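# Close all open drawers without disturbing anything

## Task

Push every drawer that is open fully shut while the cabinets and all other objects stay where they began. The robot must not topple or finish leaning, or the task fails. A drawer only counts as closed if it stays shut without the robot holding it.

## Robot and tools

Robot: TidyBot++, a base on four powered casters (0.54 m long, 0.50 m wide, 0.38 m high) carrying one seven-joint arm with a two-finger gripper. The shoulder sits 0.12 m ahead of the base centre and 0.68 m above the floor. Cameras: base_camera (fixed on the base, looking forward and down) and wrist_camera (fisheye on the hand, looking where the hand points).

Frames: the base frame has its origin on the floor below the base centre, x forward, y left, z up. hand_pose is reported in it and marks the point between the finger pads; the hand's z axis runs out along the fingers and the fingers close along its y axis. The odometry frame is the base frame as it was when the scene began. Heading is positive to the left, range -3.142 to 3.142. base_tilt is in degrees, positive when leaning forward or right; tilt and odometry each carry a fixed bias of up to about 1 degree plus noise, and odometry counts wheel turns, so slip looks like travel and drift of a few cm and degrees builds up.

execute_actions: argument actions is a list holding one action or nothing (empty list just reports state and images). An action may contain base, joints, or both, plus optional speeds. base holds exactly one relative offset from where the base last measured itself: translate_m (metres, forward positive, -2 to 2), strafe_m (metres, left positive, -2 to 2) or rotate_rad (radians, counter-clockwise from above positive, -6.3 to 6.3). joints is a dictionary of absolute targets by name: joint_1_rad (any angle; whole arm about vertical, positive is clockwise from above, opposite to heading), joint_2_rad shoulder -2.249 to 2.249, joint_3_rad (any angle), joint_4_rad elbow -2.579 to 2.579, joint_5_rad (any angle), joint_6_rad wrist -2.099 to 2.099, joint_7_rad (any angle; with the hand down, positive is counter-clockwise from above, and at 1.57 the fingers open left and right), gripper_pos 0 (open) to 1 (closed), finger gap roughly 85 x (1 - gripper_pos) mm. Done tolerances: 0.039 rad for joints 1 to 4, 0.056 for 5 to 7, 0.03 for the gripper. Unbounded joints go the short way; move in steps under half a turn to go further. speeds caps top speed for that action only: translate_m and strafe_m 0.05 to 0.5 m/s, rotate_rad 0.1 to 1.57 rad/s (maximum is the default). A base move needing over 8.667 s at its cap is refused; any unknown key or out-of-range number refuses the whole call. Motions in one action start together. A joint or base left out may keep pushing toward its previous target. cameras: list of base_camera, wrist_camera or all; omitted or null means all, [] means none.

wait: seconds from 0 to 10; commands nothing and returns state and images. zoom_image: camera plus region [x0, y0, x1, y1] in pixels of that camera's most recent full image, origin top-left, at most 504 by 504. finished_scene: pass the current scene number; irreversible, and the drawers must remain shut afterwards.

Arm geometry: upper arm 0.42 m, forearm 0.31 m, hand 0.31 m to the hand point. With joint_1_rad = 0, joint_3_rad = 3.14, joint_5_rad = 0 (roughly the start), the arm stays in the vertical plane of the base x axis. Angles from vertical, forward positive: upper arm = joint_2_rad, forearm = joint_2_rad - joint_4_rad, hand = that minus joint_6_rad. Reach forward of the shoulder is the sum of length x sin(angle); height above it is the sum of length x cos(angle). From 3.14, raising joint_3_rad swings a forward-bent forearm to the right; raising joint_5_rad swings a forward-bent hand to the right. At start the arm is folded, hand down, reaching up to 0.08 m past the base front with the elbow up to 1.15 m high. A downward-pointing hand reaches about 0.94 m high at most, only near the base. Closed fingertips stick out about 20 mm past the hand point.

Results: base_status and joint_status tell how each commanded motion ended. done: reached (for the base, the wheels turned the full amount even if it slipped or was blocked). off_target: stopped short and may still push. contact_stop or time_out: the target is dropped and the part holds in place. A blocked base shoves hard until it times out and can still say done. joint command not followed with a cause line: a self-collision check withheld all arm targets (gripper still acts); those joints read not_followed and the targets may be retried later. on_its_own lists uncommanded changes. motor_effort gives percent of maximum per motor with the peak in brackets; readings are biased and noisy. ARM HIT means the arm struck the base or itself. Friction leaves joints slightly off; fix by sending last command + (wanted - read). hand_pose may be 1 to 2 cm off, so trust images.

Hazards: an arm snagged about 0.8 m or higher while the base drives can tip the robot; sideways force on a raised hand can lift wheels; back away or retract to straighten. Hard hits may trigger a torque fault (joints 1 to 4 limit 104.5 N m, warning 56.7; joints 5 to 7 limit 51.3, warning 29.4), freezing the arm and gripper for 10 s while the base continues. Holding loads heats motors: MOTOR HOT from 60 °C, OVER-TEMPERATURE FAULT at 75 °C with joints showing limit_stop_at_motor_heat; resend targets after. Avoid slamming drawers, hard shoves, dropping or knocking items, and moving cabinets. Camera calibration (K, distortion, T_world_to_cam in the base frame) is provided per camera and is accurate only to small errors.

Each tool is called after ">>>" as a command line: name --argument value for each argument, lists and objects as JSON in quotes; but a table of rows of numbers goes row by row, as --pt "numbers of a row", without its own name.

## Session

>>> execute_actions --actions '[]'

Scene clock: 0.00 s.
base_odometry: x=+0.000 y=+0.000 heading=+0.000 (m, m, rad; odometry frame)
base_tilt: forward=-0.2 right=+0.2 (deg)
base_status: not commanded
joint_positions: joint_1_rad=-0.047 joint_2_rad=-0.313 joint_3_rad=+3.163 joint_4_rad=-2.513 joint_5_rad=-0.016 joint_6_rad=-0.921 joint_7_rad=+1.565 gripper_pos=+0.000
joint_status: not commanded
motor_effort: joint_1_rad=-1 joint_2_rad=+0 joint_3_rad=+0 joint_4_rad=+8 joint_5_rad=+0 joint_6_rad=-2 joint_7_rad=-1 (%)
hand_pose: x=+0.2502 y=+0.0096 z=+0.5860 quat_wxyz=(-0.010, +1.000, +0.006, +0.010) (m; base frame)
pictures: base_camera, wrist_camera
camera_calibration (this result's frames):
wrist_camera: T_world_to_cam=[[0.0280655, -0.997181, -0.0695815, 0.0466894], [-0.999571, -0.028577, 0.00636619, 0.300876], [-0.00833667, 0.069373, -0.997556, 0.71854], [0, 0, 0, 1]] pos_world=[0.305427, 0.00530872, 0.718117]
Images, in order (width x height): base_camera 644x364, wrist_camera 644x476.

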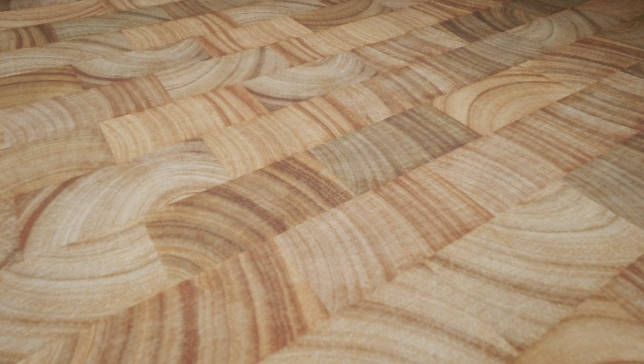

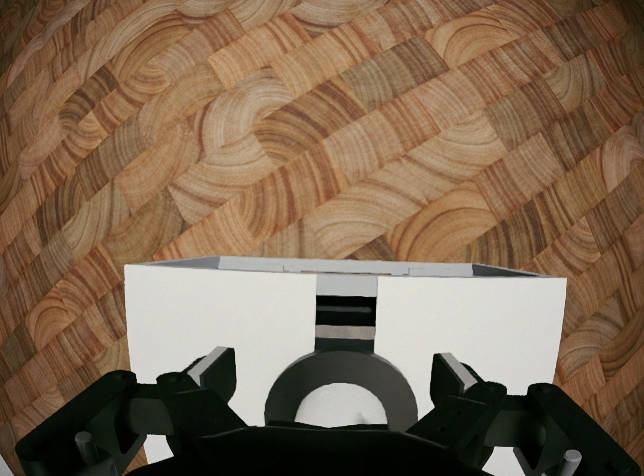

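>>> execute_actions --actions '[{"joints": {"joint_6_rad": 0.5}}]' --cameras '["wrist_camera"]'

Scene clock: 7.50 s.
base_odometry: x=+0.000 y=+0.000 heading=+0.000 (m, m, rad; odometry frame)
base_tilt: forward=-0.2 right=+0.2 (deg)
base_status: not commanded
joint_positions: joint_1_rad=-0.047 joint_2_rad=-0.313 joint_3_rad=+3.163 joint_4_rad=-2.513 joint_5_rad=-0.016 joint_6_rad=+0.483 joint_7_rad=+1.565 gripper_pos=+0.000
joint_status: all done
motor_effort: joint_1_rad=+0(0) joint_2_rad=-8(7) joint_3_rad=+0(0) joint_4_rad=+17(18) joint_5_rad=+0(0) joint_6_rad=+8(7) joint_7_rad=-1(1) (%)
hand_pose: x=+0.5518 y=+0.0096 z=+0.8519 quat_wxyz=(-0.015, +0.757, -0.002, +0.653) (m; base frame)
pictures: wrist_camera
camera_calibration (this result's frames):
wrist_camera: T_world_to_cam=[[0.0684521, -0.997503, -0.0174064, -0.0099705], [-0.172849, 0.00532557, -0.984934, 0.988698], [0.982567, 0.0704295, -0.172053, -0.263776], [0, 0, 0, 1]] pos_world=[0.430756, 0.00336667, 0.928245]
Images, in order (width x height): wrist_camera 644x476.

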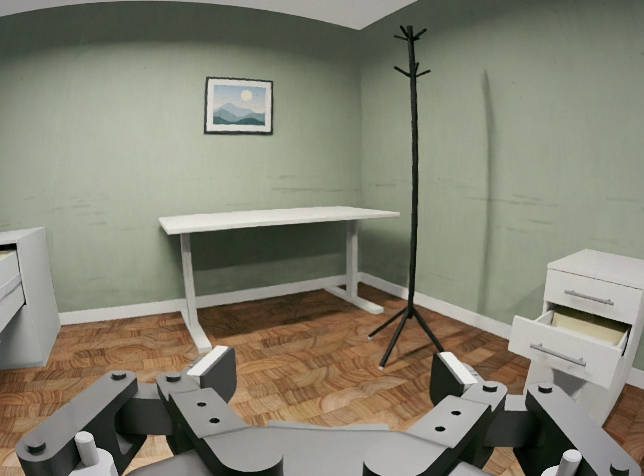

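>>> execute_actions --actions '[{"joints": {"joint_1_rad": 1.0}}]' --cameras '["wrist_camera"]'

Scene clock: 11.90 s.
base_odometry: x=+0.000 y=+0.000 heading=+0.000 (m, m, rad; odometry frame)
base_tilt: forward=-0.2 right=+0.2 (deg)
base_status: not commanded
joint_positions: joint_1_rad=+0.976 joint_2_rad=-0.313 joint_3_rad=+3.163 joint_4_rad=-2.513 joint_5_rad=-0.016 joint_6_rad=+0.483 joint_7_rad=+1.565 gripper_pos=+0.000
joint_status: all done
motor_effort: joint_1_rad=+0(1) joint_2_rad=-8(7) joint_3_rad=+0(1) joint_4_rad=+18(18) joint_5_rad=-1(0) joint_6_rad=+8(8) joint_7_rad=-1(1) (%)
hand_pose: x=+0.3525 y=-0.3646 z=+0.8519 quat_wxyz=(+0.307, +0.659, -0.372, +0.577) (m; base frame)
pictures: wrist_camera
camera_calibration (this result's frames):
wrist_camera: T_world_to_cam=[[-0.816086, -0.577668, -0.0174065, 0.0952896], [-0.0854242, 0.150359, -0.984934, 0.978294], [0.571582, -0.802304, -0.172053, -0.214869], [0, 0, 0, 1]] pos_world=[0.28415, -0.26444, 0.928245]
Images, in order (width x height): wrist_camera 644x476.

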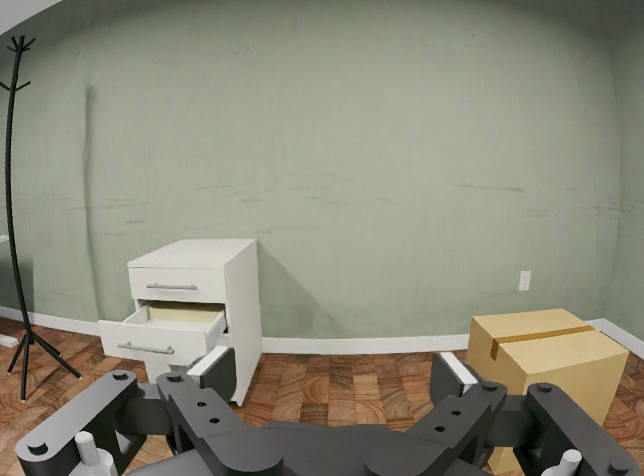

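>>> execute_actions --actions '[{"joints": {"joint_1_rad": 2.5}}]' --cameras '["wrist_camera"]'

Scene clock: 17.13 s.
base_odometry: x=+0.000 y=+0.000 heading=+0.000 (m, m, rad; odometry frame)
base_tilt: forward=-0.2 right=+0.2 (deg)
base_status: not commanded
joint_positions: joint_1_rad=+2.476 joint_2_rad=-0.313 joint_3_rad=+3.163 joint_4_rad=-2.513 joint_5_rad=-0.016 joint_6_rad=+0.483 joint_7_rad=+1.565 gripper_pos=+0.000
joint_status: all done
motor_effort: joint_1_rad=-1(1) joint_2_rad=-7(7) joint_3_rad=+0(1) joint_4_rad=+18(18) joint_5_rad=+0(0) joint_6_rad=+8(8) joint_7_rad=-1(1) (%)
hand_pose: x=-0.2281 y=-0.2587 z=+0.8519 quat_wxyz=(+0.618, +0.228, -0.722, +0.213) (m; base frame)
pictures: wrist_camera
camera_calibration (this result's frames):
wrist_camera: T_world_to_cam=[[-0.633965, 0.773166, -0.0174062, 0.073617], [0.143938, 0.0958494, -0.984934, 0.951], [-0.759849, -0.626919, -0.172053, -0.0564291], [0, 0, 0, 1]] pos_world=[-0.133092, -0.183447, 0.928245]
Images, in order (width x height): wrist_camera 644x476.

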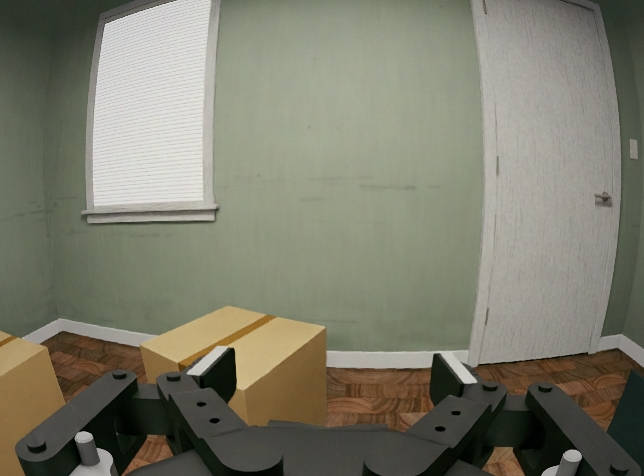

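>>> execute_actions --actions '[{"joints": {"joint_1_rad": 3.9}}]' --cameras '["wrist_camera"]'

Scene clock: 21.03 s.
base_odometry: x=+0.000 y=+0.000 heading=+0.000 (m, m, rad; odometry frame)
base_tilt: forward=-0.2 right=+0.2 (deg)
base_status: not commanded
joint_positions: joint_1_rad=+3.876 joint_2_rad=-0.313 joint_3_rad=+3.163 joint_4_rad=-2.513 joint_5_rad=-0.016 joint_6_rad=+0.483 joint_7_rad=+1.565 gripper_pos=+0.000
joint_status: all done
motor_effort: joint_1_rad=+0(1) joint_2_rad=-7(8) joint_3_rad=+0(0) joint_4_rad=+17(17) joint_5_rad=+0(1) joint_6_rad=+7(8) joint_7_rad=-1(1) (%)
hand_pose: x=-0.1949 y=+0.2982 z=+0.8519 quat_wxyz=(+0.610, -0.290, -0.699, -0.235) (m; base frame)
pictures: wrist_camera
camera_calibration (this result's frames):
wrist_camera: T_world_to_cam=[[0.654259, 0.75607, -0.0174065, -0.0796815], [0.118903, -0.125567, -0.984934, 0.953979], [-0.746865, 0.642332, -0.172053, -0.0579739], [0, 0, 0, 1]] pos_world=[-0.104598, 0.217272, 0.928245]
Images, in order (width x height): wrist_camera 644x476.

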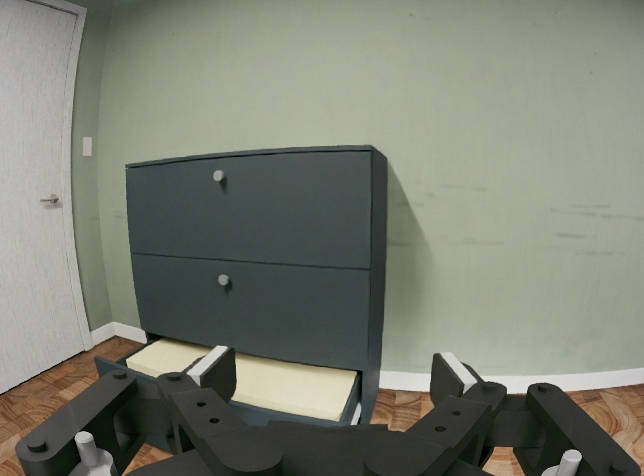

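>>> execute_actions --actions '[{"joints": {"joint_1_rad": 5.1}}]' --cameras '["wrist_camera"]'

Scene clock: 25.03 s.
base_odometry: x=+0.000 y=+0.000 heading=+0.000 (m, m, rad; odometry frame)
base_tilt: forward=-0.2 right=+0.2 (deg)
base_status: not commanded
joint_positions: joint_1_rad=+5.076 joint_2_rad=-0.313 joint_3_rad=+3.163 joint_4_rad=-2.513 joint_5_rad=-0.016 joint_6_rad=+0.483 joint_7_rad=+1.565 gripper_pos=+0.000
joint_status: all done
motor_effort: joint_1_rad=-1(1) joint_2_rad=-7(7) joint_3_rad=+0(0) joint_4_rad=+18(18) joint_5_rad=+0(0) joint_6_rad=+8(8) joint_7_rad=-1(1) (%)
hand_pose: x=+0.2831 y=+0.4006 z=+0.8519 quat_wxyz=(+0.371, -0.634, -0.413, -0.538) (m; base frame)
pictures: wrist_camera
camera_calibration (this result's frames):
wrist_camera: T_world_to_cam=[[0.941792, -0.335745, -0.0174064, -0.113898], [-0.0739345, -0.15633, -0.984934, 0.976927], [0.327965, 0.92889, -0.172053, -0.185878], [0, 0, 0, 1]] pos_world=[0.240459, 0.287143, 0.928245]
Images, in order (width x height): wrist_camera 644x476.

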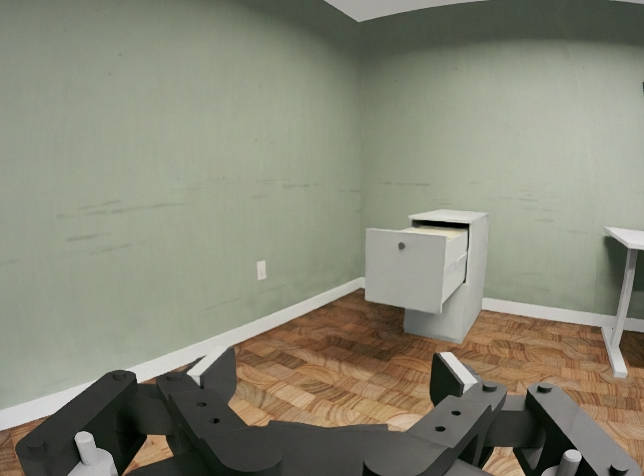

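>>> zoom_image --camera "wrist_camera" --region '[340, 190, 520, 360]'

Region (340, 190, 520, 360) of wrist_camera's 644x476 image, scaled by 2.800.

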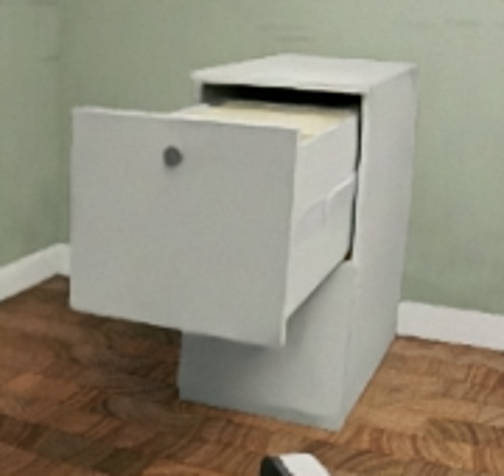

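>>> zoom_image --camera "wrist_camera" --region '[200, 260, 420, 400]'

>>> zoom_image --camera "wrist_camera" --region '[440, 260, 644, 400]'

Region (200, 260, 420, 400) of wrist_camera's 644x476 image, scaled by 2.291; it fills the top 321 rows of this view, and the rest is white.

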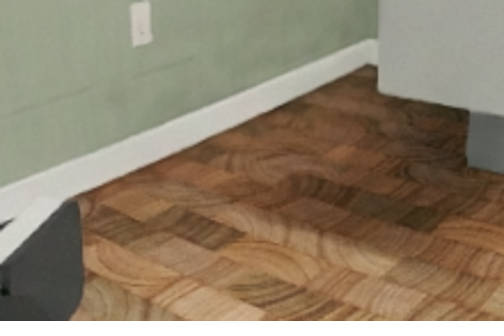

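Region (440, 260, 644, 400) of wrist_camera's 644x476 image, scaled by 2.471; it fills the top 346 rows of this view, and the rest is white.

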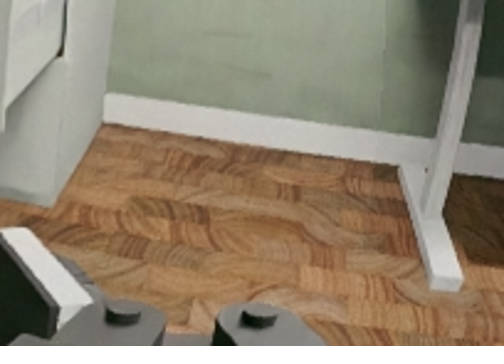

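>>> execute_actions --actions '[{"base": {"rotate_rad": 2.129}, "joints": {"joint_1_rad": 0.0, "joint_6_rad": 0.2}}]'

Scene clock: 109.33 s.
base_odometry: x=+0.000 y=+0.000 heading=+2.129 (m, m, rad; odometry frame)
base_tilt: forward=-0.2 right=+0.2 (deg)
base_status: done
joint_positions: joint_1_rad=+6.258 joint_2_rad=-0.313 joint_3_rad=+3.163 joint_4_rad=-2.513 joint_5_rad=-0.016 joint_6_rad=+0.241 joint_7_rad=+1.565 gripper_pos=+0.000
joint_status: all done
motor_effort: joint_1_rad=-1(1) joint_2_rad=-7(8) joint_3_rad=+0(1) joint_4_rad=+18(19) joint_5_rad=+0(0) joint_6_rad=+7(7) joint_7_rad=-1(1) (%)
hand_pose: x=+0.5322 y=+0.0014 z=+0.7796 quat_wxyz=(+0.008, -0.830, +0.010, -0.558) (m; base frame)
pictures: base_camera, wrist_camera
camera_calibration (this result's frames):
wrist_camera: T_world_to_cam=[[0.0451533, -0.998539, -0.0296717, 0.00392608], [-0.403132, 0.00896284, -0.915098, 0.982233], [0.914027, 0.0532813, -0.402138, -0.0404344], [0, 0, 0, 1]] pos_world=[0.43275, -0.00272886, 0.882696]
Images, in order (width x height): base_camera 644x364, wrist_camera 644x476.

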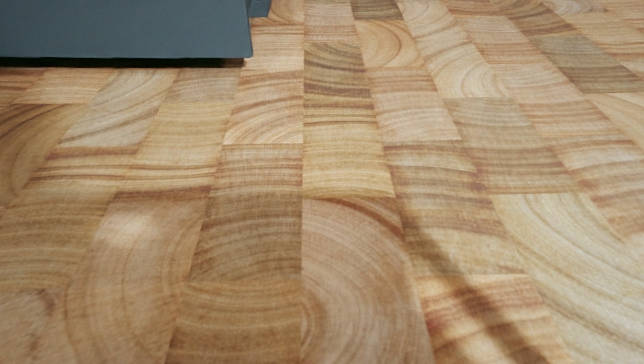

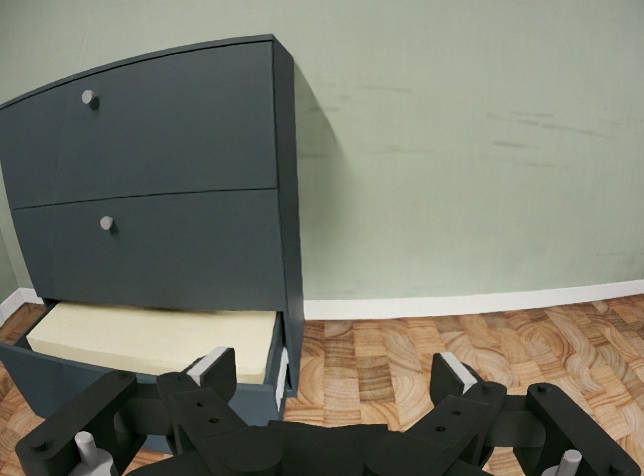

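>>> zoom_image --camera "base_camera" --region '[0, 0, 330, 120]'

>>> zoom_image --camera "wrist_camera" --region '[0, 270, 320, 460]'

Region (0, 0, 330, 120) of base_camera's 644x364 image, scaled by 1.527; it fills the top 183 rows of this view, and the rest is white.

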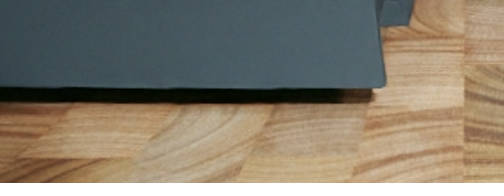

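Region (0, 270, 320, 460) of wrist_camera's 644x476 image, scaled by 1.575; it fills the top 299 rows of this view, and the rest is white.

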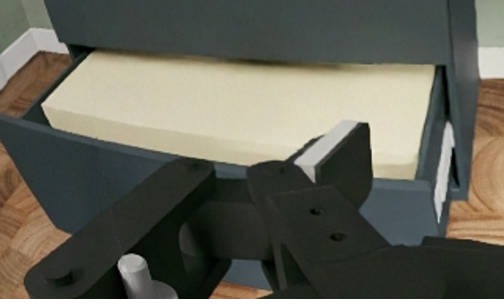

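>>> execute_actions --actions '[{"base": {"translate_m": -0.12}, "joints": {"joint_1_rad": 0.02, "joint_2_rad": 2.0, "joint_3_rad": 3.14, "joint_4_rad": -1.30, "joint_5_rad": 0.0, "joint_6_rad": 1.76, "joint_7_rad": 1.571}}]' --cameras '["wrist_camera"]'

Scene clock: 139.27 s.
base_odometry: x=+0.064 y=-0.102 heading=+2.129 (m, m, rad; odometry frame)
base_tilt: forward=-0.1 right=+0.2 (deg)
base_status: done
joint_positions: joint_1_rad=+6.276 joint_2_rad=+1.985 joint_3_rad=+3.158 joint_4_rad=-1.319 joint_5_rad=-0.016 joint_6_rad=+1.718 joint_7_rad=+1.565 gripper_pos=+0.000
joint_status: all done
motor_effort: joint_1_rad=-1(0) joint_2_rad=-39(47) joint_3_rad=-1(1) joint_4_rad=+1(19) joint_5_rad=-1(0) joint_6_rad=+8(9) joint_7_rad=-1(1) (%)
hand_pose: x=+0.7647 y=-0.0021 z=+0.1976 quat_wxyz=(-0.005, -0.712, -0.003, -0.702) (m; base frame)
pictures: wrist_camera
camera_calibration (this result's frames):
wrist_camera: T_world_to_cam=[[0.0479541, -0.998499, 0.0264698, -0.0405521], [-0.0420523, -0.028495, -0.998709, 0.283679], [0.997964, 0.046779, -0.0433557, -0.621915], [0, 0, 0, 1]] pos_world=[0.634523, -0.00331517, 0.257423]
Images, in order (width x height): wrist_camera 644x476.

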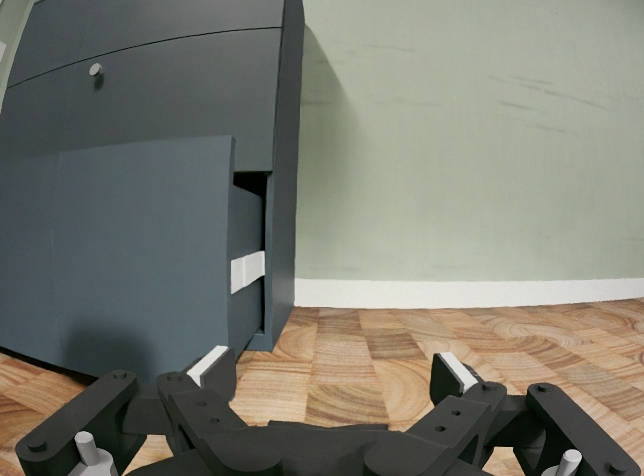

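>>> execute_actions --actions '[{"base": {"strafe_m": 0.5}}]'

Scene clock: 144.30 s.
base_odometry: x=-0.360 y=-0.367 heading=+2.130 (m, m, rad; odometry frame)
base_tilt: forward=-0.2 right=+0.2 (deg)
base_status: done
joint_positions: joint_1_rad=+6.290 joint_2_rad=+1.985 joint_3_rad=+3.150 joint_4_rad=-1.318 joint_5_rad=-0.016 joint_6_rad=+1.718 joint_7_rad=+1.565 gripper_pos=+0.000
joint_status: not commanded
motor_effort: joint_1_rad=-1(2) joint_2_rad=-39(39) joint_3_rad=-1(2) joint_4_rad=+1(2) joint_5_rad=-1(2) joint_6_rad=+8(8) joint_7_rad=-1(1) (%)
hand_pose: x=+0.7649 y=-0.0097 z=+0.1979 quat_wxyz=(-0.009, -0.712, +0.005, -0.702) (m; base frame)
pictures: base_camera, wrist_camera
camera_calibration (this result's frames):
wrist_camera: T_world_to_cam=[[0.0309638, -0.999328, 0.0196227, -0.0338466], [-0.0412022, -0.0208916, -0.998932, 0.283327], [0.998671, 0.0301223, -0.0418214, -0.622781], [0, 0, 0, 1]] pos_world=[0.634675, -0.00914513, 0.257643]
Images, in order (width x height): base_camera 644x364, wrist_camera 644x476.

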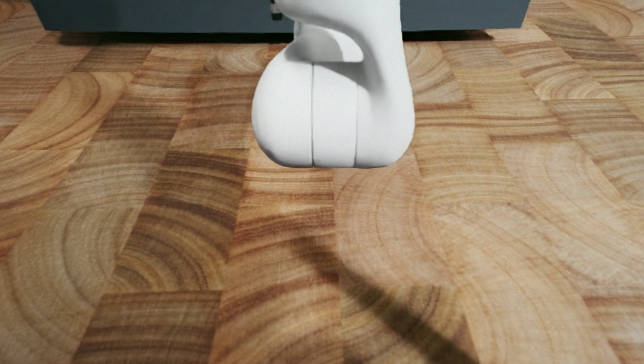

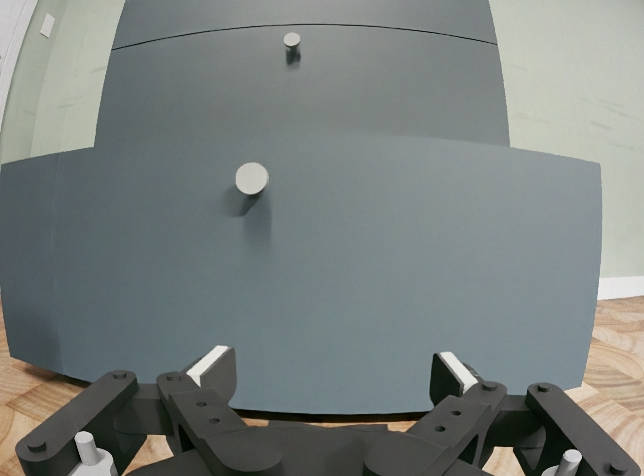

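>>> execute_actions --actions '[{"base": {"translate_m": 0.42}, "speeds": {"translate_m": 0.12}}]'

Scene clock: 155.23 s.
base_odometry: x=-0.583 y=-0.011 heading=+2.130 (m, m, rad; odometry frame)
base_tilt: forward=-0.1 right=+0.2 (deg)
base_status: done
joint_positions: joint_1_rad=+6.291 joint_2_rad=+2.023 joint_3_rad=+3.150 joint_4_rad=-1.319 joint_5_rad=-0.016 joint_6_rad=+1.742 joint_7_rad=+1.565 gripper_pos=+0.000
joint_status: not commanded
motor_effort: joint_1_rad=-1(4) joint_2_rad=-39(53) joint_3_rad=-1(3) joint_4_rad=+2(15) joint_5_rad=-1(4) joint_6_rad=+8(10) joint_7_rad=-1(1) (%)
hand_pose: x=+0.7461 y=-0.0103 z=+0.1809 quat_wxyz=(-0.009, -0.717, +0.005, -0.697) (m; base frame)
pictures: base_camera, wrist_camera
camera_calibration (this result's frames):
wrist_camera: T_world_to_cam=[[0.0301819, -0.999358, 0.019323, -0.032937], [-0.0564814, -0.0210061, -0.998183, 0.276742], [0.997947, 0.0290357, -0.0570791, -0.601393], [0, 0, 0, 1]] pos_world=[0.616783, -0.00964074, 0.242549]
Images, in order (width x height): base_camera 644x364, wrist_camera 644x476.

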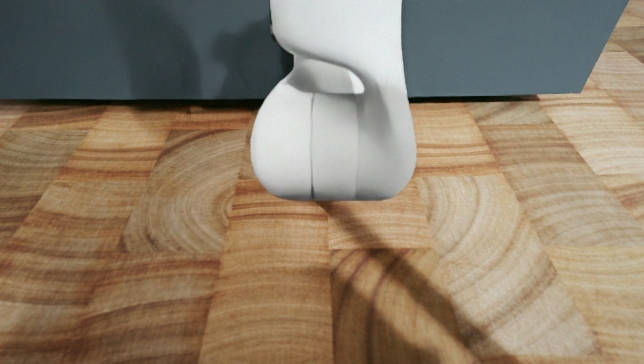

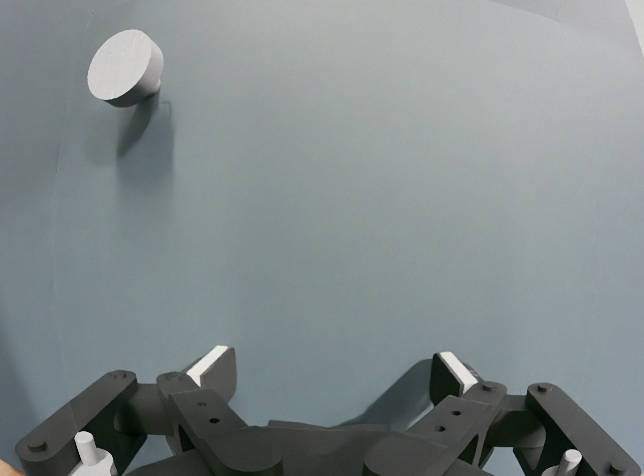

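>>> execute_actions --actions '[{"base": {"translate_m": 0.1}, "speeds": {"translate_m": 0.08}}]'

Scene clock: 170.43 s.
base_odometry: x=-0.636 y=+0.074 heading=+2.130 (m, m, rad; odometry frame)
base_tilt: forward=-0.1 right=+0.2 (deg)
base_status: done
joint_positions: joint_1_rad=+6.292 joint_2_rad=+2.036 joint_3_rad=+3.150 joint_4_rad=-1.324 joint_5_rad=-0.016 joint_6_rad=+1.743 joint_7_rad=+1.565 gripper_pos=+0.000
joint_status: not commanded
motor_effort: joint_1_rad=-1(4) joint_2_rad=-41(51) joint_3_rad=-1(2) joint_4_rad=+2(9) joint_5_rad=+0(5) joint_6_rad=+8(10) joint_7_rad=-1(1) (%)
hand_pose: x=+0.7377 y=-0.0108 z=+0.1718 quat_wxyz=(-0.009, -0.723, +0.006, -0.691) (m; base frame)
pictures: base_camera, wrist_camera
camera_calibration (this result's frames):
wrist_camera: T_world_to_cam=[[0.02972, -0.999384, 0.0186481, -0.0325371], [-0.0736139, -0.0207941, -0.99707, 0.279625], [0.996844, 0.0282602, -0.0741866, -0.589794], [0, 0, 0, 1]] pos_world=[0.609484, -0.0100349, 0.235658]
Images, in order (width x height): base_camera 644x364, wrist_camera 644x476.

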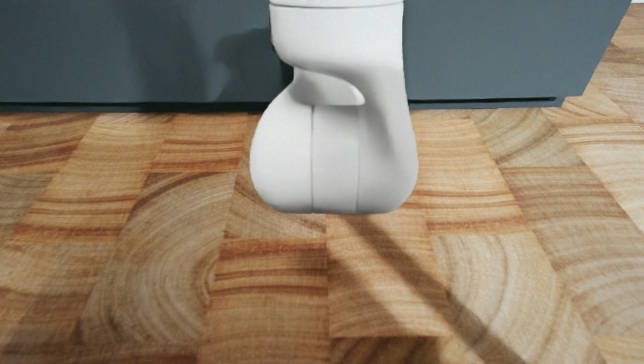

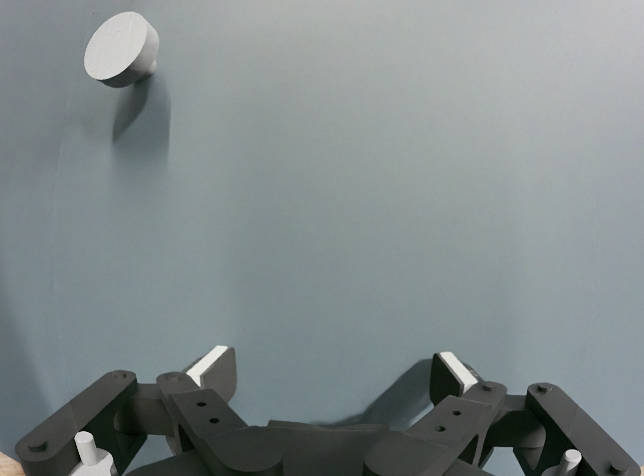

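>>> execute_actions --actions '[{"base": {"translate_m": -0.25}}]'

Scene clock: 177.53 s.
base_odometry: x=-0.504 y=-0.138 heading=+2.130 (m, m, rad; odometry frame)
base_tilt: forward=-0.2 right=+0.2 (deg)
base_status: done
joint_positions: joint_1_rad=+6.293 joint_2_rad=+2.006 joint_3_rad=+3.150 joint_4_rad=-1.309 joint_5_rad=-0.016 joint_6_rad=+1.743 joint_7_rad=+1.565 gripper_pos=+0.000
joint_status: not commanded
motor_effort: joint_1_rad=+0(4) joint_2_rad=-38(44) joint_3_rad=-1(2) joint_4_rad=+2(3) joint_5_rad=-1(0) joint_6_rad=+8(8) joint_7_rad=-1(1) (%)
hand_pose: x=+0.7576 y=-0.0112 z=+0.1947 quat_wxyz=(-0.009, -0.707, +0.006, -0.707) (m; base frame)
pictures: base_camera, wrist_camera
camera_calibration (this result's frames):
wrist_camera: T_world_to_cam=[[0.0285731, -0.999385, 0.0203324, -0.033388], [-0.0282269, -0.0211393, -0.999378, 0.269986], [0.999193, 0.0279814, -0.0288135, -0.61856], [0, 0, 0, 1]] pos_world=[0.626636, -0.010352, 0.252674]
Images, in order (width x height): base_camera 644x364, wrist_camera 644x476.

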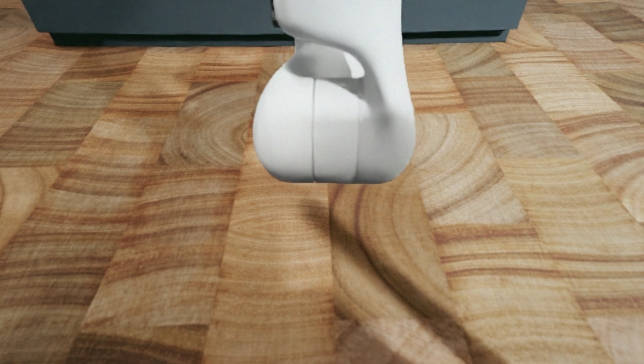

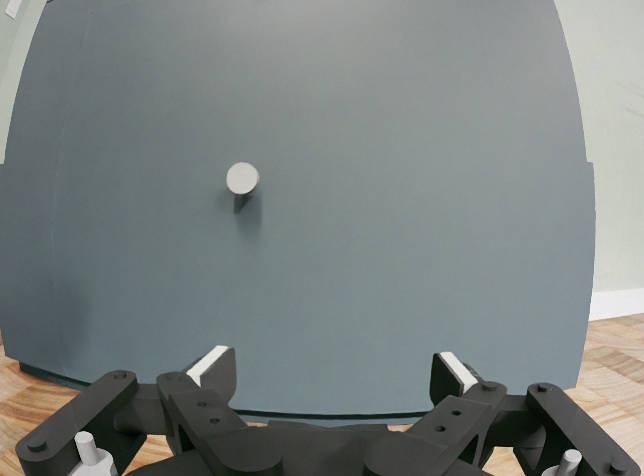

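>>> zoom_image --camera "wrist_camera" --region '[524, 100, 644, 220]'

>>> zoom_image --camera "wrist_camera" --region '[0, 100, 120, 220]'

Region (524, 100, 644, 220) of wrist_camera's 644x476 image, scaled by 4.200.

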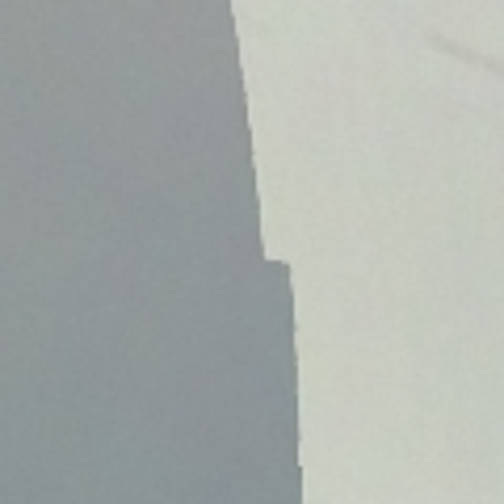

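Region (0, 100, 120, 220) of wrist_camera's 644x476 image, scaled by 4.200.

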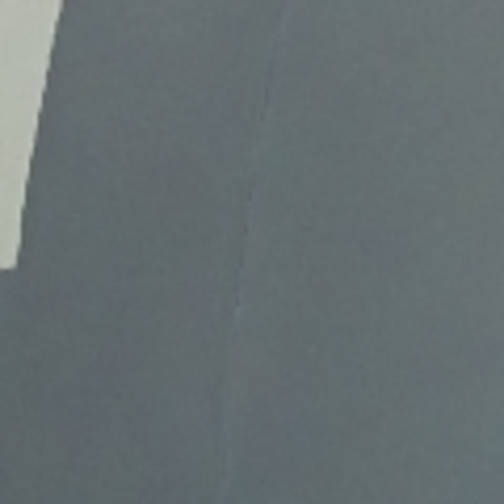

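>>> execute_actions --actions '[]'

Scene clock: 192.93 s.
base_odometry: x=-0.504 y=-0.138 heading=+2.130 (m, m, rad; odometry frame)
base_tilt: forward=-0.1 right=+0.2 (deg)
base_status: done
joint_positions: joint_1_rad=+6.293 joint_2_rad=+2.006 joint_3_rad=+3.150 joint_4_rad=-1.309 joint_5_rad=-0.016 joint_6_rad=+1.743 joint_7_rad=+1.565 gripper_pos=+0.000
joint_status: not commanded
motor_effort: joint_1_rad=-1(4) joint_2_rad=-38(44) joint_3_rad=-1(2) joint_4_rad=+1(3) joint_5_rad=-1(0) joint_6_rad=+8(8) joint_7_rad=-1(1) (%)
hand_pose: x=+0.7576 y=-0.0112 z=+0.1947 quat_wxyz=(-0.009, -0.707, +0.006, -0.707) (m; base frame)
pictures: base_camera, wrist_camera
camera_calibration (this result's frames):
wrist_camera: T_world_to_cam=[[0.0285732, -0.999385, 0.0203323, -0.033388], [-0.0282265, -0.0211392, -0.999378, 0.269986], [0.999193, 0.0279815, -0.0288132, -0.618561], [0, 0, 0, 1]] pos_world=[0.626636, -0.0103519, 0.252674]
Images, in order (width x height): base_camera 644x364, wrist_camera 644x476.

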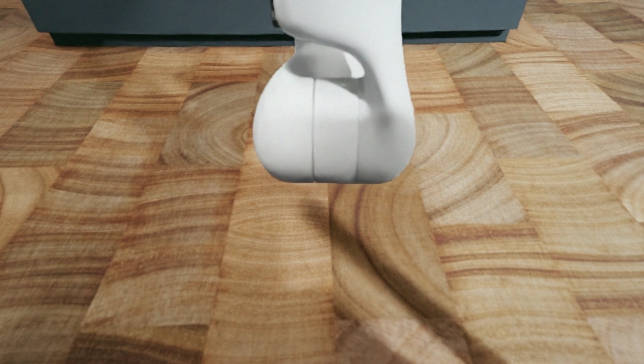

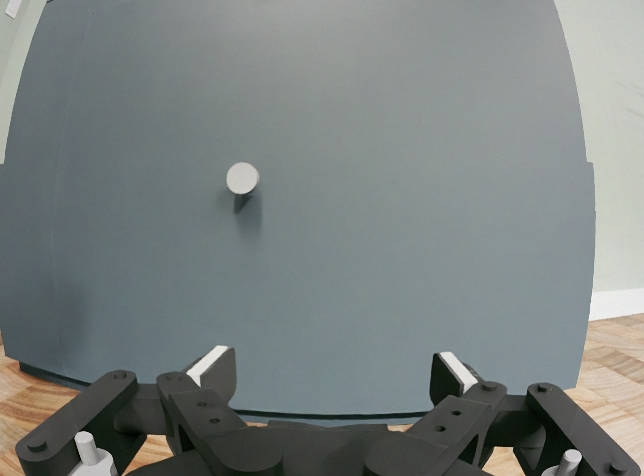

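>>> execute_actions --actions '[{"base": {"strafe_m": 0.08}, "speeds": {"strafe_m": 0.15}}]' --cameras '["wrist_camera"]'

>>> execute_actions --actions '[{"base": {"translate_m": 0.24}, "speeds": {"translate_m": 0.12}}]'

Scene clock: 197.40 s.
base_odometry: x=-0.572 y=-0.181 heading=+2.130 (m, m, rad; odometry frame)
base_tilt: forward=-0.2 right=+0.2 (deg)
base_status: done
joint_positions: joint_1_rad=+6.294 joint_2_rad=+2.006 joint_3_rad=+3.150 joint_4_rad=-1.309 joint_5_rad=-0.016 joint_6_rad=+1.743 joint_7_rad=+1.565 gripper_pos=+0.000
joint_status: not commanded
motor_effort: joint_1_rad=-1(2) joint_2_rad=-39(39) joint_3_rad=-1(2) joint_4_rad=+1(2) joint_5_rad=+0(1) joint_6_rad=+8(8) joint_7_rad=-1(1) (%)
hand_pose: x=+0.7576 y=-0.0121 z=+0.1947 quat_wxyz=(-0.010, -0.707, +0.006, -0.707) (m; base frame)
pictures: wrist_camera
camera_calibration (this result's frames):
wrist_camera: T_world_to_cam=[[0.0270737, -0.999429, 0.0202124, -0.0331278], [-0.0282572, -0.0209769, -0.999381, 0.269993], [0.999234, 0.0264858, -0.028809, -0.618569], [0, 0, 0, 1]] pos_world=[0.626621, -0.0110619, 0.252675]
Images, in order (width x height): wrist_camera 644x476.

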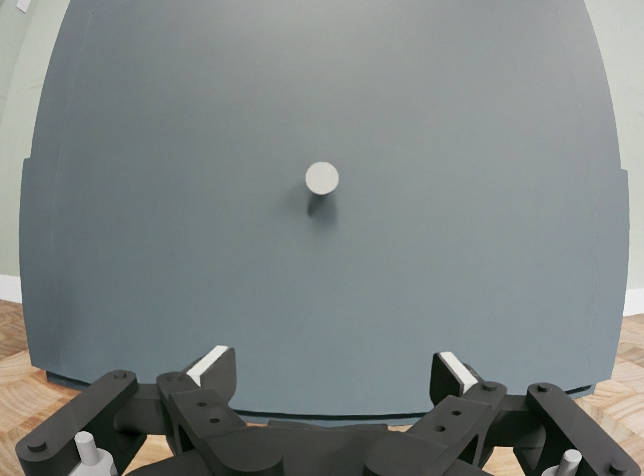

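Scene clock: 199.97 s.
base_odometry: x=-0.699 y=+0.022 heading=+2.130 (m, m, rad; odometry frame)
base_tilt: forward=-0.1 right=+0.2 (deg)
base_status: done
joint_positions: joint_1_rad=+6.294 joint_2_rad=+2.016 joint_3_rad=+3.150 joint_4_rad=-1.317 joint_5_rad=-0.016 joint_6_rad=+1.748 joint_7_rad=+1.565 gripper_pos=+0.000
joint_status: not commanded
motor_effort: joint_1_rad=+0(2) joint_2_rad=-41(51) joint_3_rad=-1(3) joint_4_rad=+2(14) joint_5_rad=-1(2) joint_6_rad=+8(8) joint_7_rad=-1(0) (%)
hand_pose: x=+0.7500 y=-0.0120 z=+0.1873 quat_wxyz=(-0.010, -0.712, +0.006, -0.702) (m; base frame)
pictures: base_camera, wrist_camera
camera_calibration (this result's frames):
wrist_camera: T_world_to_cam=[[0.0273539, -0.999431, 0.019751, -0.0328205], [-0.042303, -0.020898, -0.998886, 0.272887], [0.99873, 0.0264879, -0.0428506, -0.608214], [0, 0, 0, 1]] pos_world=[0.619884, -0.0109887, 0.247169]
Images, in order (width x height): base_camera 644x364, wrist_camera 644x476.

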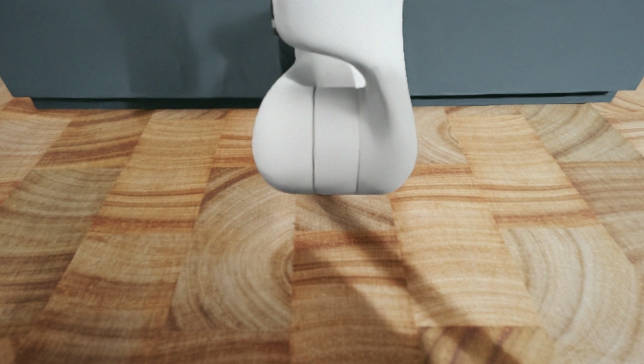

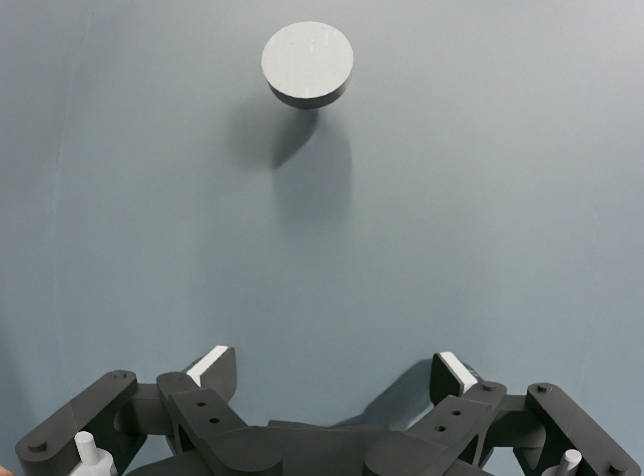

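>>> execute_actions --actions '[{"base": {"translate_m": 0.05}, "speeds": {"translate_m": 0.05}}]'

Scene clock: 202.67 s.
base_odometry: x=-0.726 y=+0.065 heading=+2.130 (m, m, rad; odometry frame)
base_tilt: forward=-0.2 right=+0.2 (deg)
base_status: done
joint_positions: joint_1_rad=+6.294 joint_2_rad=+2.070 joint_3_rad=+3.150 joint_4_rad=-1.348 joint_5_rad=-0.016 joint_6_rad=+1.753 joint_7_rad=+1.565 gripper_pos=+0.000
joint_status: not commanded
motor_effort: joint_1_rad=+1(3) joint_2_rad=-51(56) joint_3_rad=-2(2) joint_4_rad=+9(16) joint_5_rad=-2(4) joint_6_rad=+8(9) joint_7_rad=-1(0) (%)
hand_pose: x=+0.7122 y=-0.0117 z=+0.1486 quat_wxyz=(-0.010, -0.740, +0.006, -0.673) (m; base frame)
pictures: base_camera, wrist_camera
camera_calibration (this result's frames):
wrist_camera: T_world_to_cam=[[0.0286355, -0.999448, 0.0168358, -0.0311614], [-0.121518, -0.0201984, -0.992384, 0.288036], [0.992176, 0.0263716, -0.12203, -0.555714], [0, 0, 0, 1]] pos_world=[0.58726, -0.0106713, 0.218553]
Images, in order (width x height): base_camera 644x364, wrist_camera 644x476.

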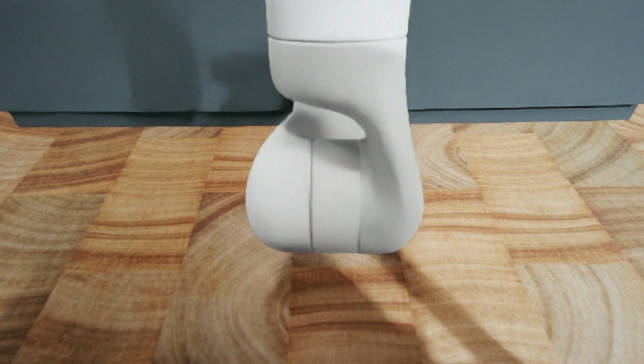

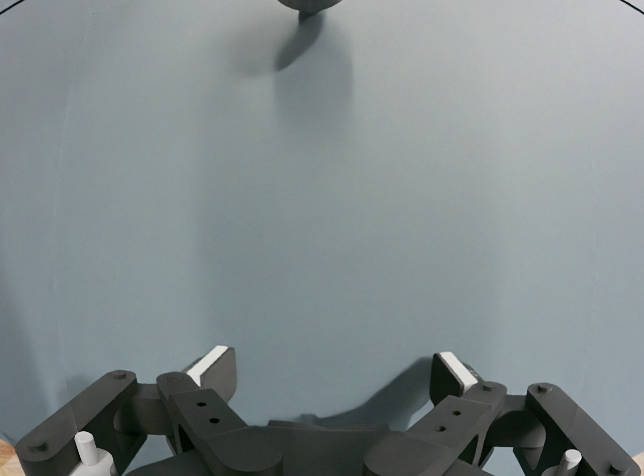

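>>> execute_actions --actions '[{"joints": {"joint_2_rad": 1.94, "joint_4_rad": -1.26, "joint_6_rad": 1.76}}]'

Scene clock: 218.53 s.
base_odometry: x=-0.726 y=+0.064 heading=+2.130 (m, m, rad; odometry frame)
base_tilt: forward=-0.2 right=+0.2 (deg)
base_status: not commanded
joint_positions: joint_1_rad=+6.294 joint_2_rad=+2.070 joint_3_rad=+3.150 joint_4_rad=-1.347 joint_5_rad=-0.016 joint_6_rad=+1.753 joint_7_rad=+1.565 gripper_pos=+0.000
joint_status: joint_2_rad off_target (ended at +2.070, target +1.940); joint_4_rad off_target (ended at -1.347, target -1.260); the others done
motor_effort: joint_1_rad=+1(0) joint_2_rad=-58(58) joint_3_rad=-2(2) joint_4_rad=+13(13) joint_5_rad=-2(2) joint_6_rad=+9(8) joint_7_rad=-1(1) (%)
hand_pose: x=+0.7125 y=-0.0117 z=+0.1488 quat_wxyz=(-0.010, -0.739, +0.006, -0.673) (m; base frame)
pictures: base_camera, wrist_camera
camera_calibration (this result's frames):
wrist_camera: T_world_to_cam=[[0.0286269, -0.999448, 0.0168673, -0.0311728], [-0.120642, -0.0202054, -0.99249, 0.287673], [0.992283, 0.026377, -0.121154, -0.556192], [0, 0, 0, 1]] pos_world=[0.587498, -0.0106724, 0.218653]
Images, in order (width x height): base_camera 644x364, wrist_camera 644x476.

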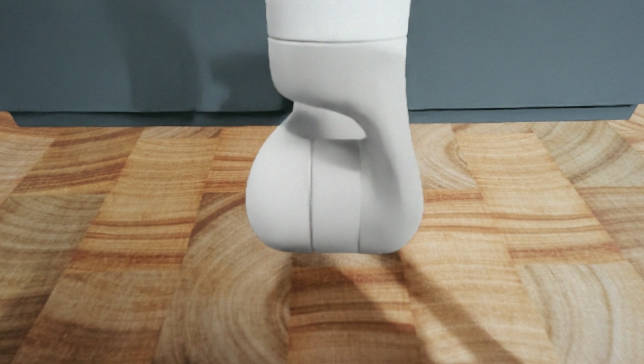

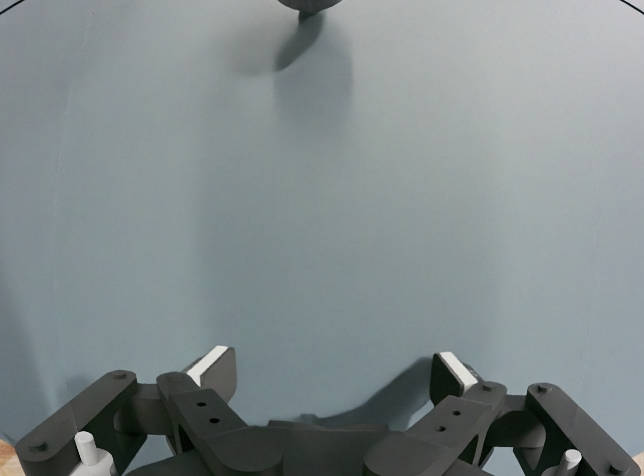

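>>> execute_actions --actions '[{"base": {"translate_m": -0.27}, "joints": {"joint_2_rad": 2.0, "joint_4_rad": -1.30, "joint_6_rad": 1.76}, "speeds": {"translate_m": 0.2}}]'

Scene clock: 223.57 s.
base_odometry: x=-0.582 y=-0.165 heading=+2.130 (m, m, rad; odometry frame)
base_tilt: forward=-0.2 right=+0.2 (deg)
base_status: done
joint_positions: joint_1_rad=+6.294 joint_2_rad=+1.995 joint_3_rad=+3.150 joint_4_rad=-1.304 joint_5_rad=-0.016 joint_6_rad=+1.753 joint_7_rad=+1.565 gripper_pos=+0.000
joint_status: all done
motor_effort: joint_1_rad=-1(2) joint_2_rad=-38(56) joint_3_rad=-1(2) joint_4_rad=+1(11) joint_5_rad=+0(3) joint_6_rad=+8(12) joint_7_rad=-1(2) (%)
hand_pose: x=+0.7641 y=-0.0121 z=+0.2057 quat_wxyz=(-0.010, -0.698, +0.006, -0.716) (m; base frame)
pictures: base_camera, wrist_camera
camera_calibration (this result's frames):
wrist_camera: T_world_to_cam=[[0.0266999, -0.999417, 0.0212709, -0.0334824], [-0.00303076, -0.0213593, -0.999767, 0.262036], [0.999639, 0.0266292, -0.00359929, -0.630204], [0, 0, 0, 1]] pos_world=[0.631664, -0.0110841, 0.260419]
Images, in order (width x height): base_camera 644x364, wrist_camera 644x476.

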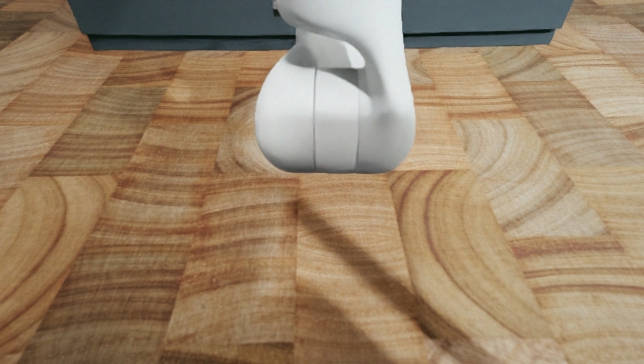

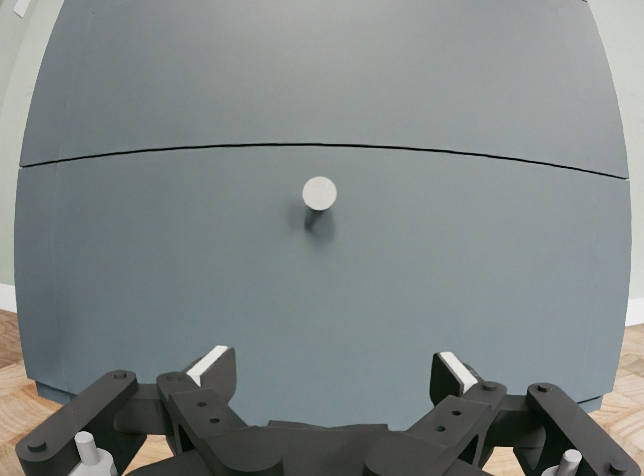

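Now the gap line is visible. Let me check the edges.

>>> zoom_image --camera "wrist_camera" --region '[0, 110, 120, 220]'

>>> zoom_image --camera "wrist_camera" --region '[524, 120, 644, 230]'

Region (0, 110, 120, 220) of wrist_camera's 644x476 image, scaled by 4.200; it fills the top 462 rows of this view, and the rest is white.

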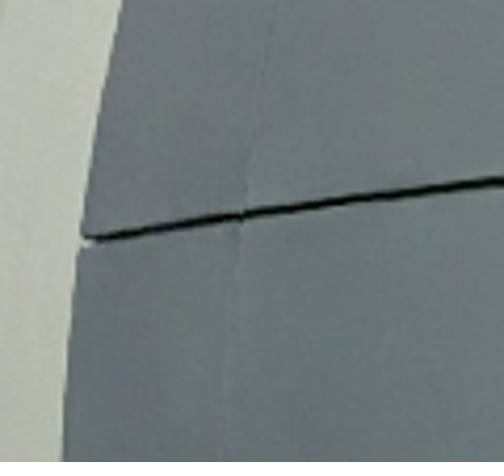

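Region (524, 120, 644, 230) of wrist_camera's 644x476 image, scaled by 4.200; it fills the top 462 rows of this view, and the rest is white.

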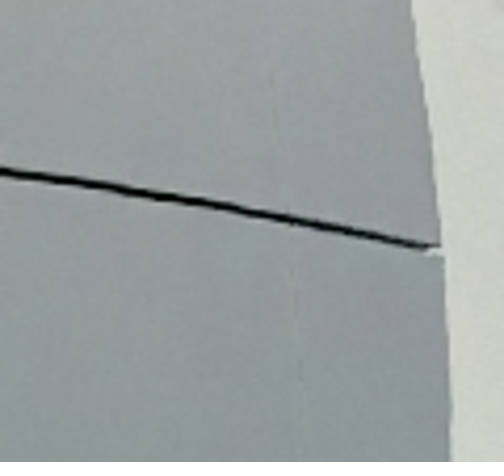

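>>> execute_actions --actions '[{"base": {"rotate_rad": -1.116}, "joints": {"joint_2_rad": 1.26, "joint_4_rad": -1.93, "joint_6_rad": 1.66}, "speeds": {"rotate_rad": 1.0}}]'

Scene clock: 241.17 s.
base_odometry: x=-0.582 y=-0.165 heading=+1.015 (m, m, rad; odometry frame)
base_tilt: forward=-0.1 right=+0.2 (deg)
base_status: done
joint_positions: joint_1_rad=+6.309 joint_2_rad=+1.282 joint_3_rad=+3.148 joint_4_rad=-1.914 joint_5_rad=-0.016 joint_6_rad=+1.702 joint_7_rad=+1.565 gripper_pos=+0.000
joint_status: all done
motor_effort: joint_1_rad=-1(6) joint_2_rad=-42(42) joint_3_rad=-1(3) joint_4_rad=+4(3) joint_5_rad=+0(1) joint_6_rad=+8(8) joint_7_rad=-1(1) (%)
hand_pose: x=+0.8153 y=-0.0236 z=+0.5118 quat_wxyz=(-0.016, -0.679, +0.014, -0.734) (m; base frame)
pictures: base_camera, wrist_camera
camera_calibration (this result's frames):
wrist_camera: T_world_to_cam=[[0.00608332, -0.999774, 0.0203516, -0.0355671], [0.0491483, -0.0200285, -0.998591, 0.524775], [0.998773, 0.007075, 0.0490154, -0.706694], [0, 0, 0, 1]] pos_world=[0.680251, -0.0200488, 0.559398]
Images, in order (width x height): base_camera 644x364, wrist_camera 644x476.

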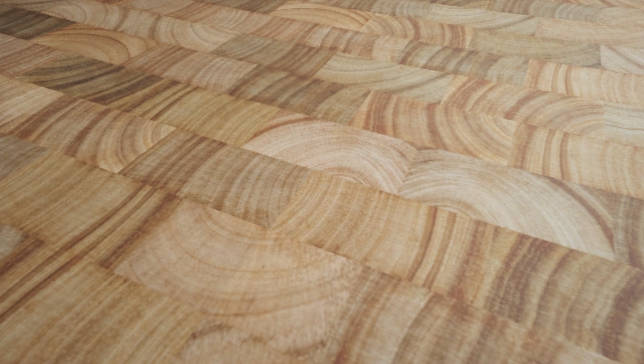

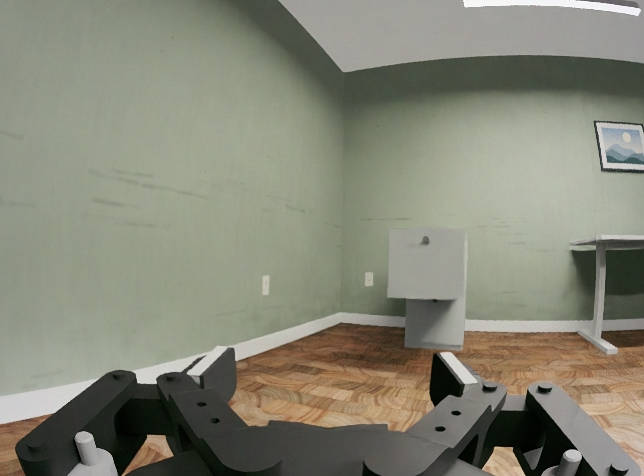

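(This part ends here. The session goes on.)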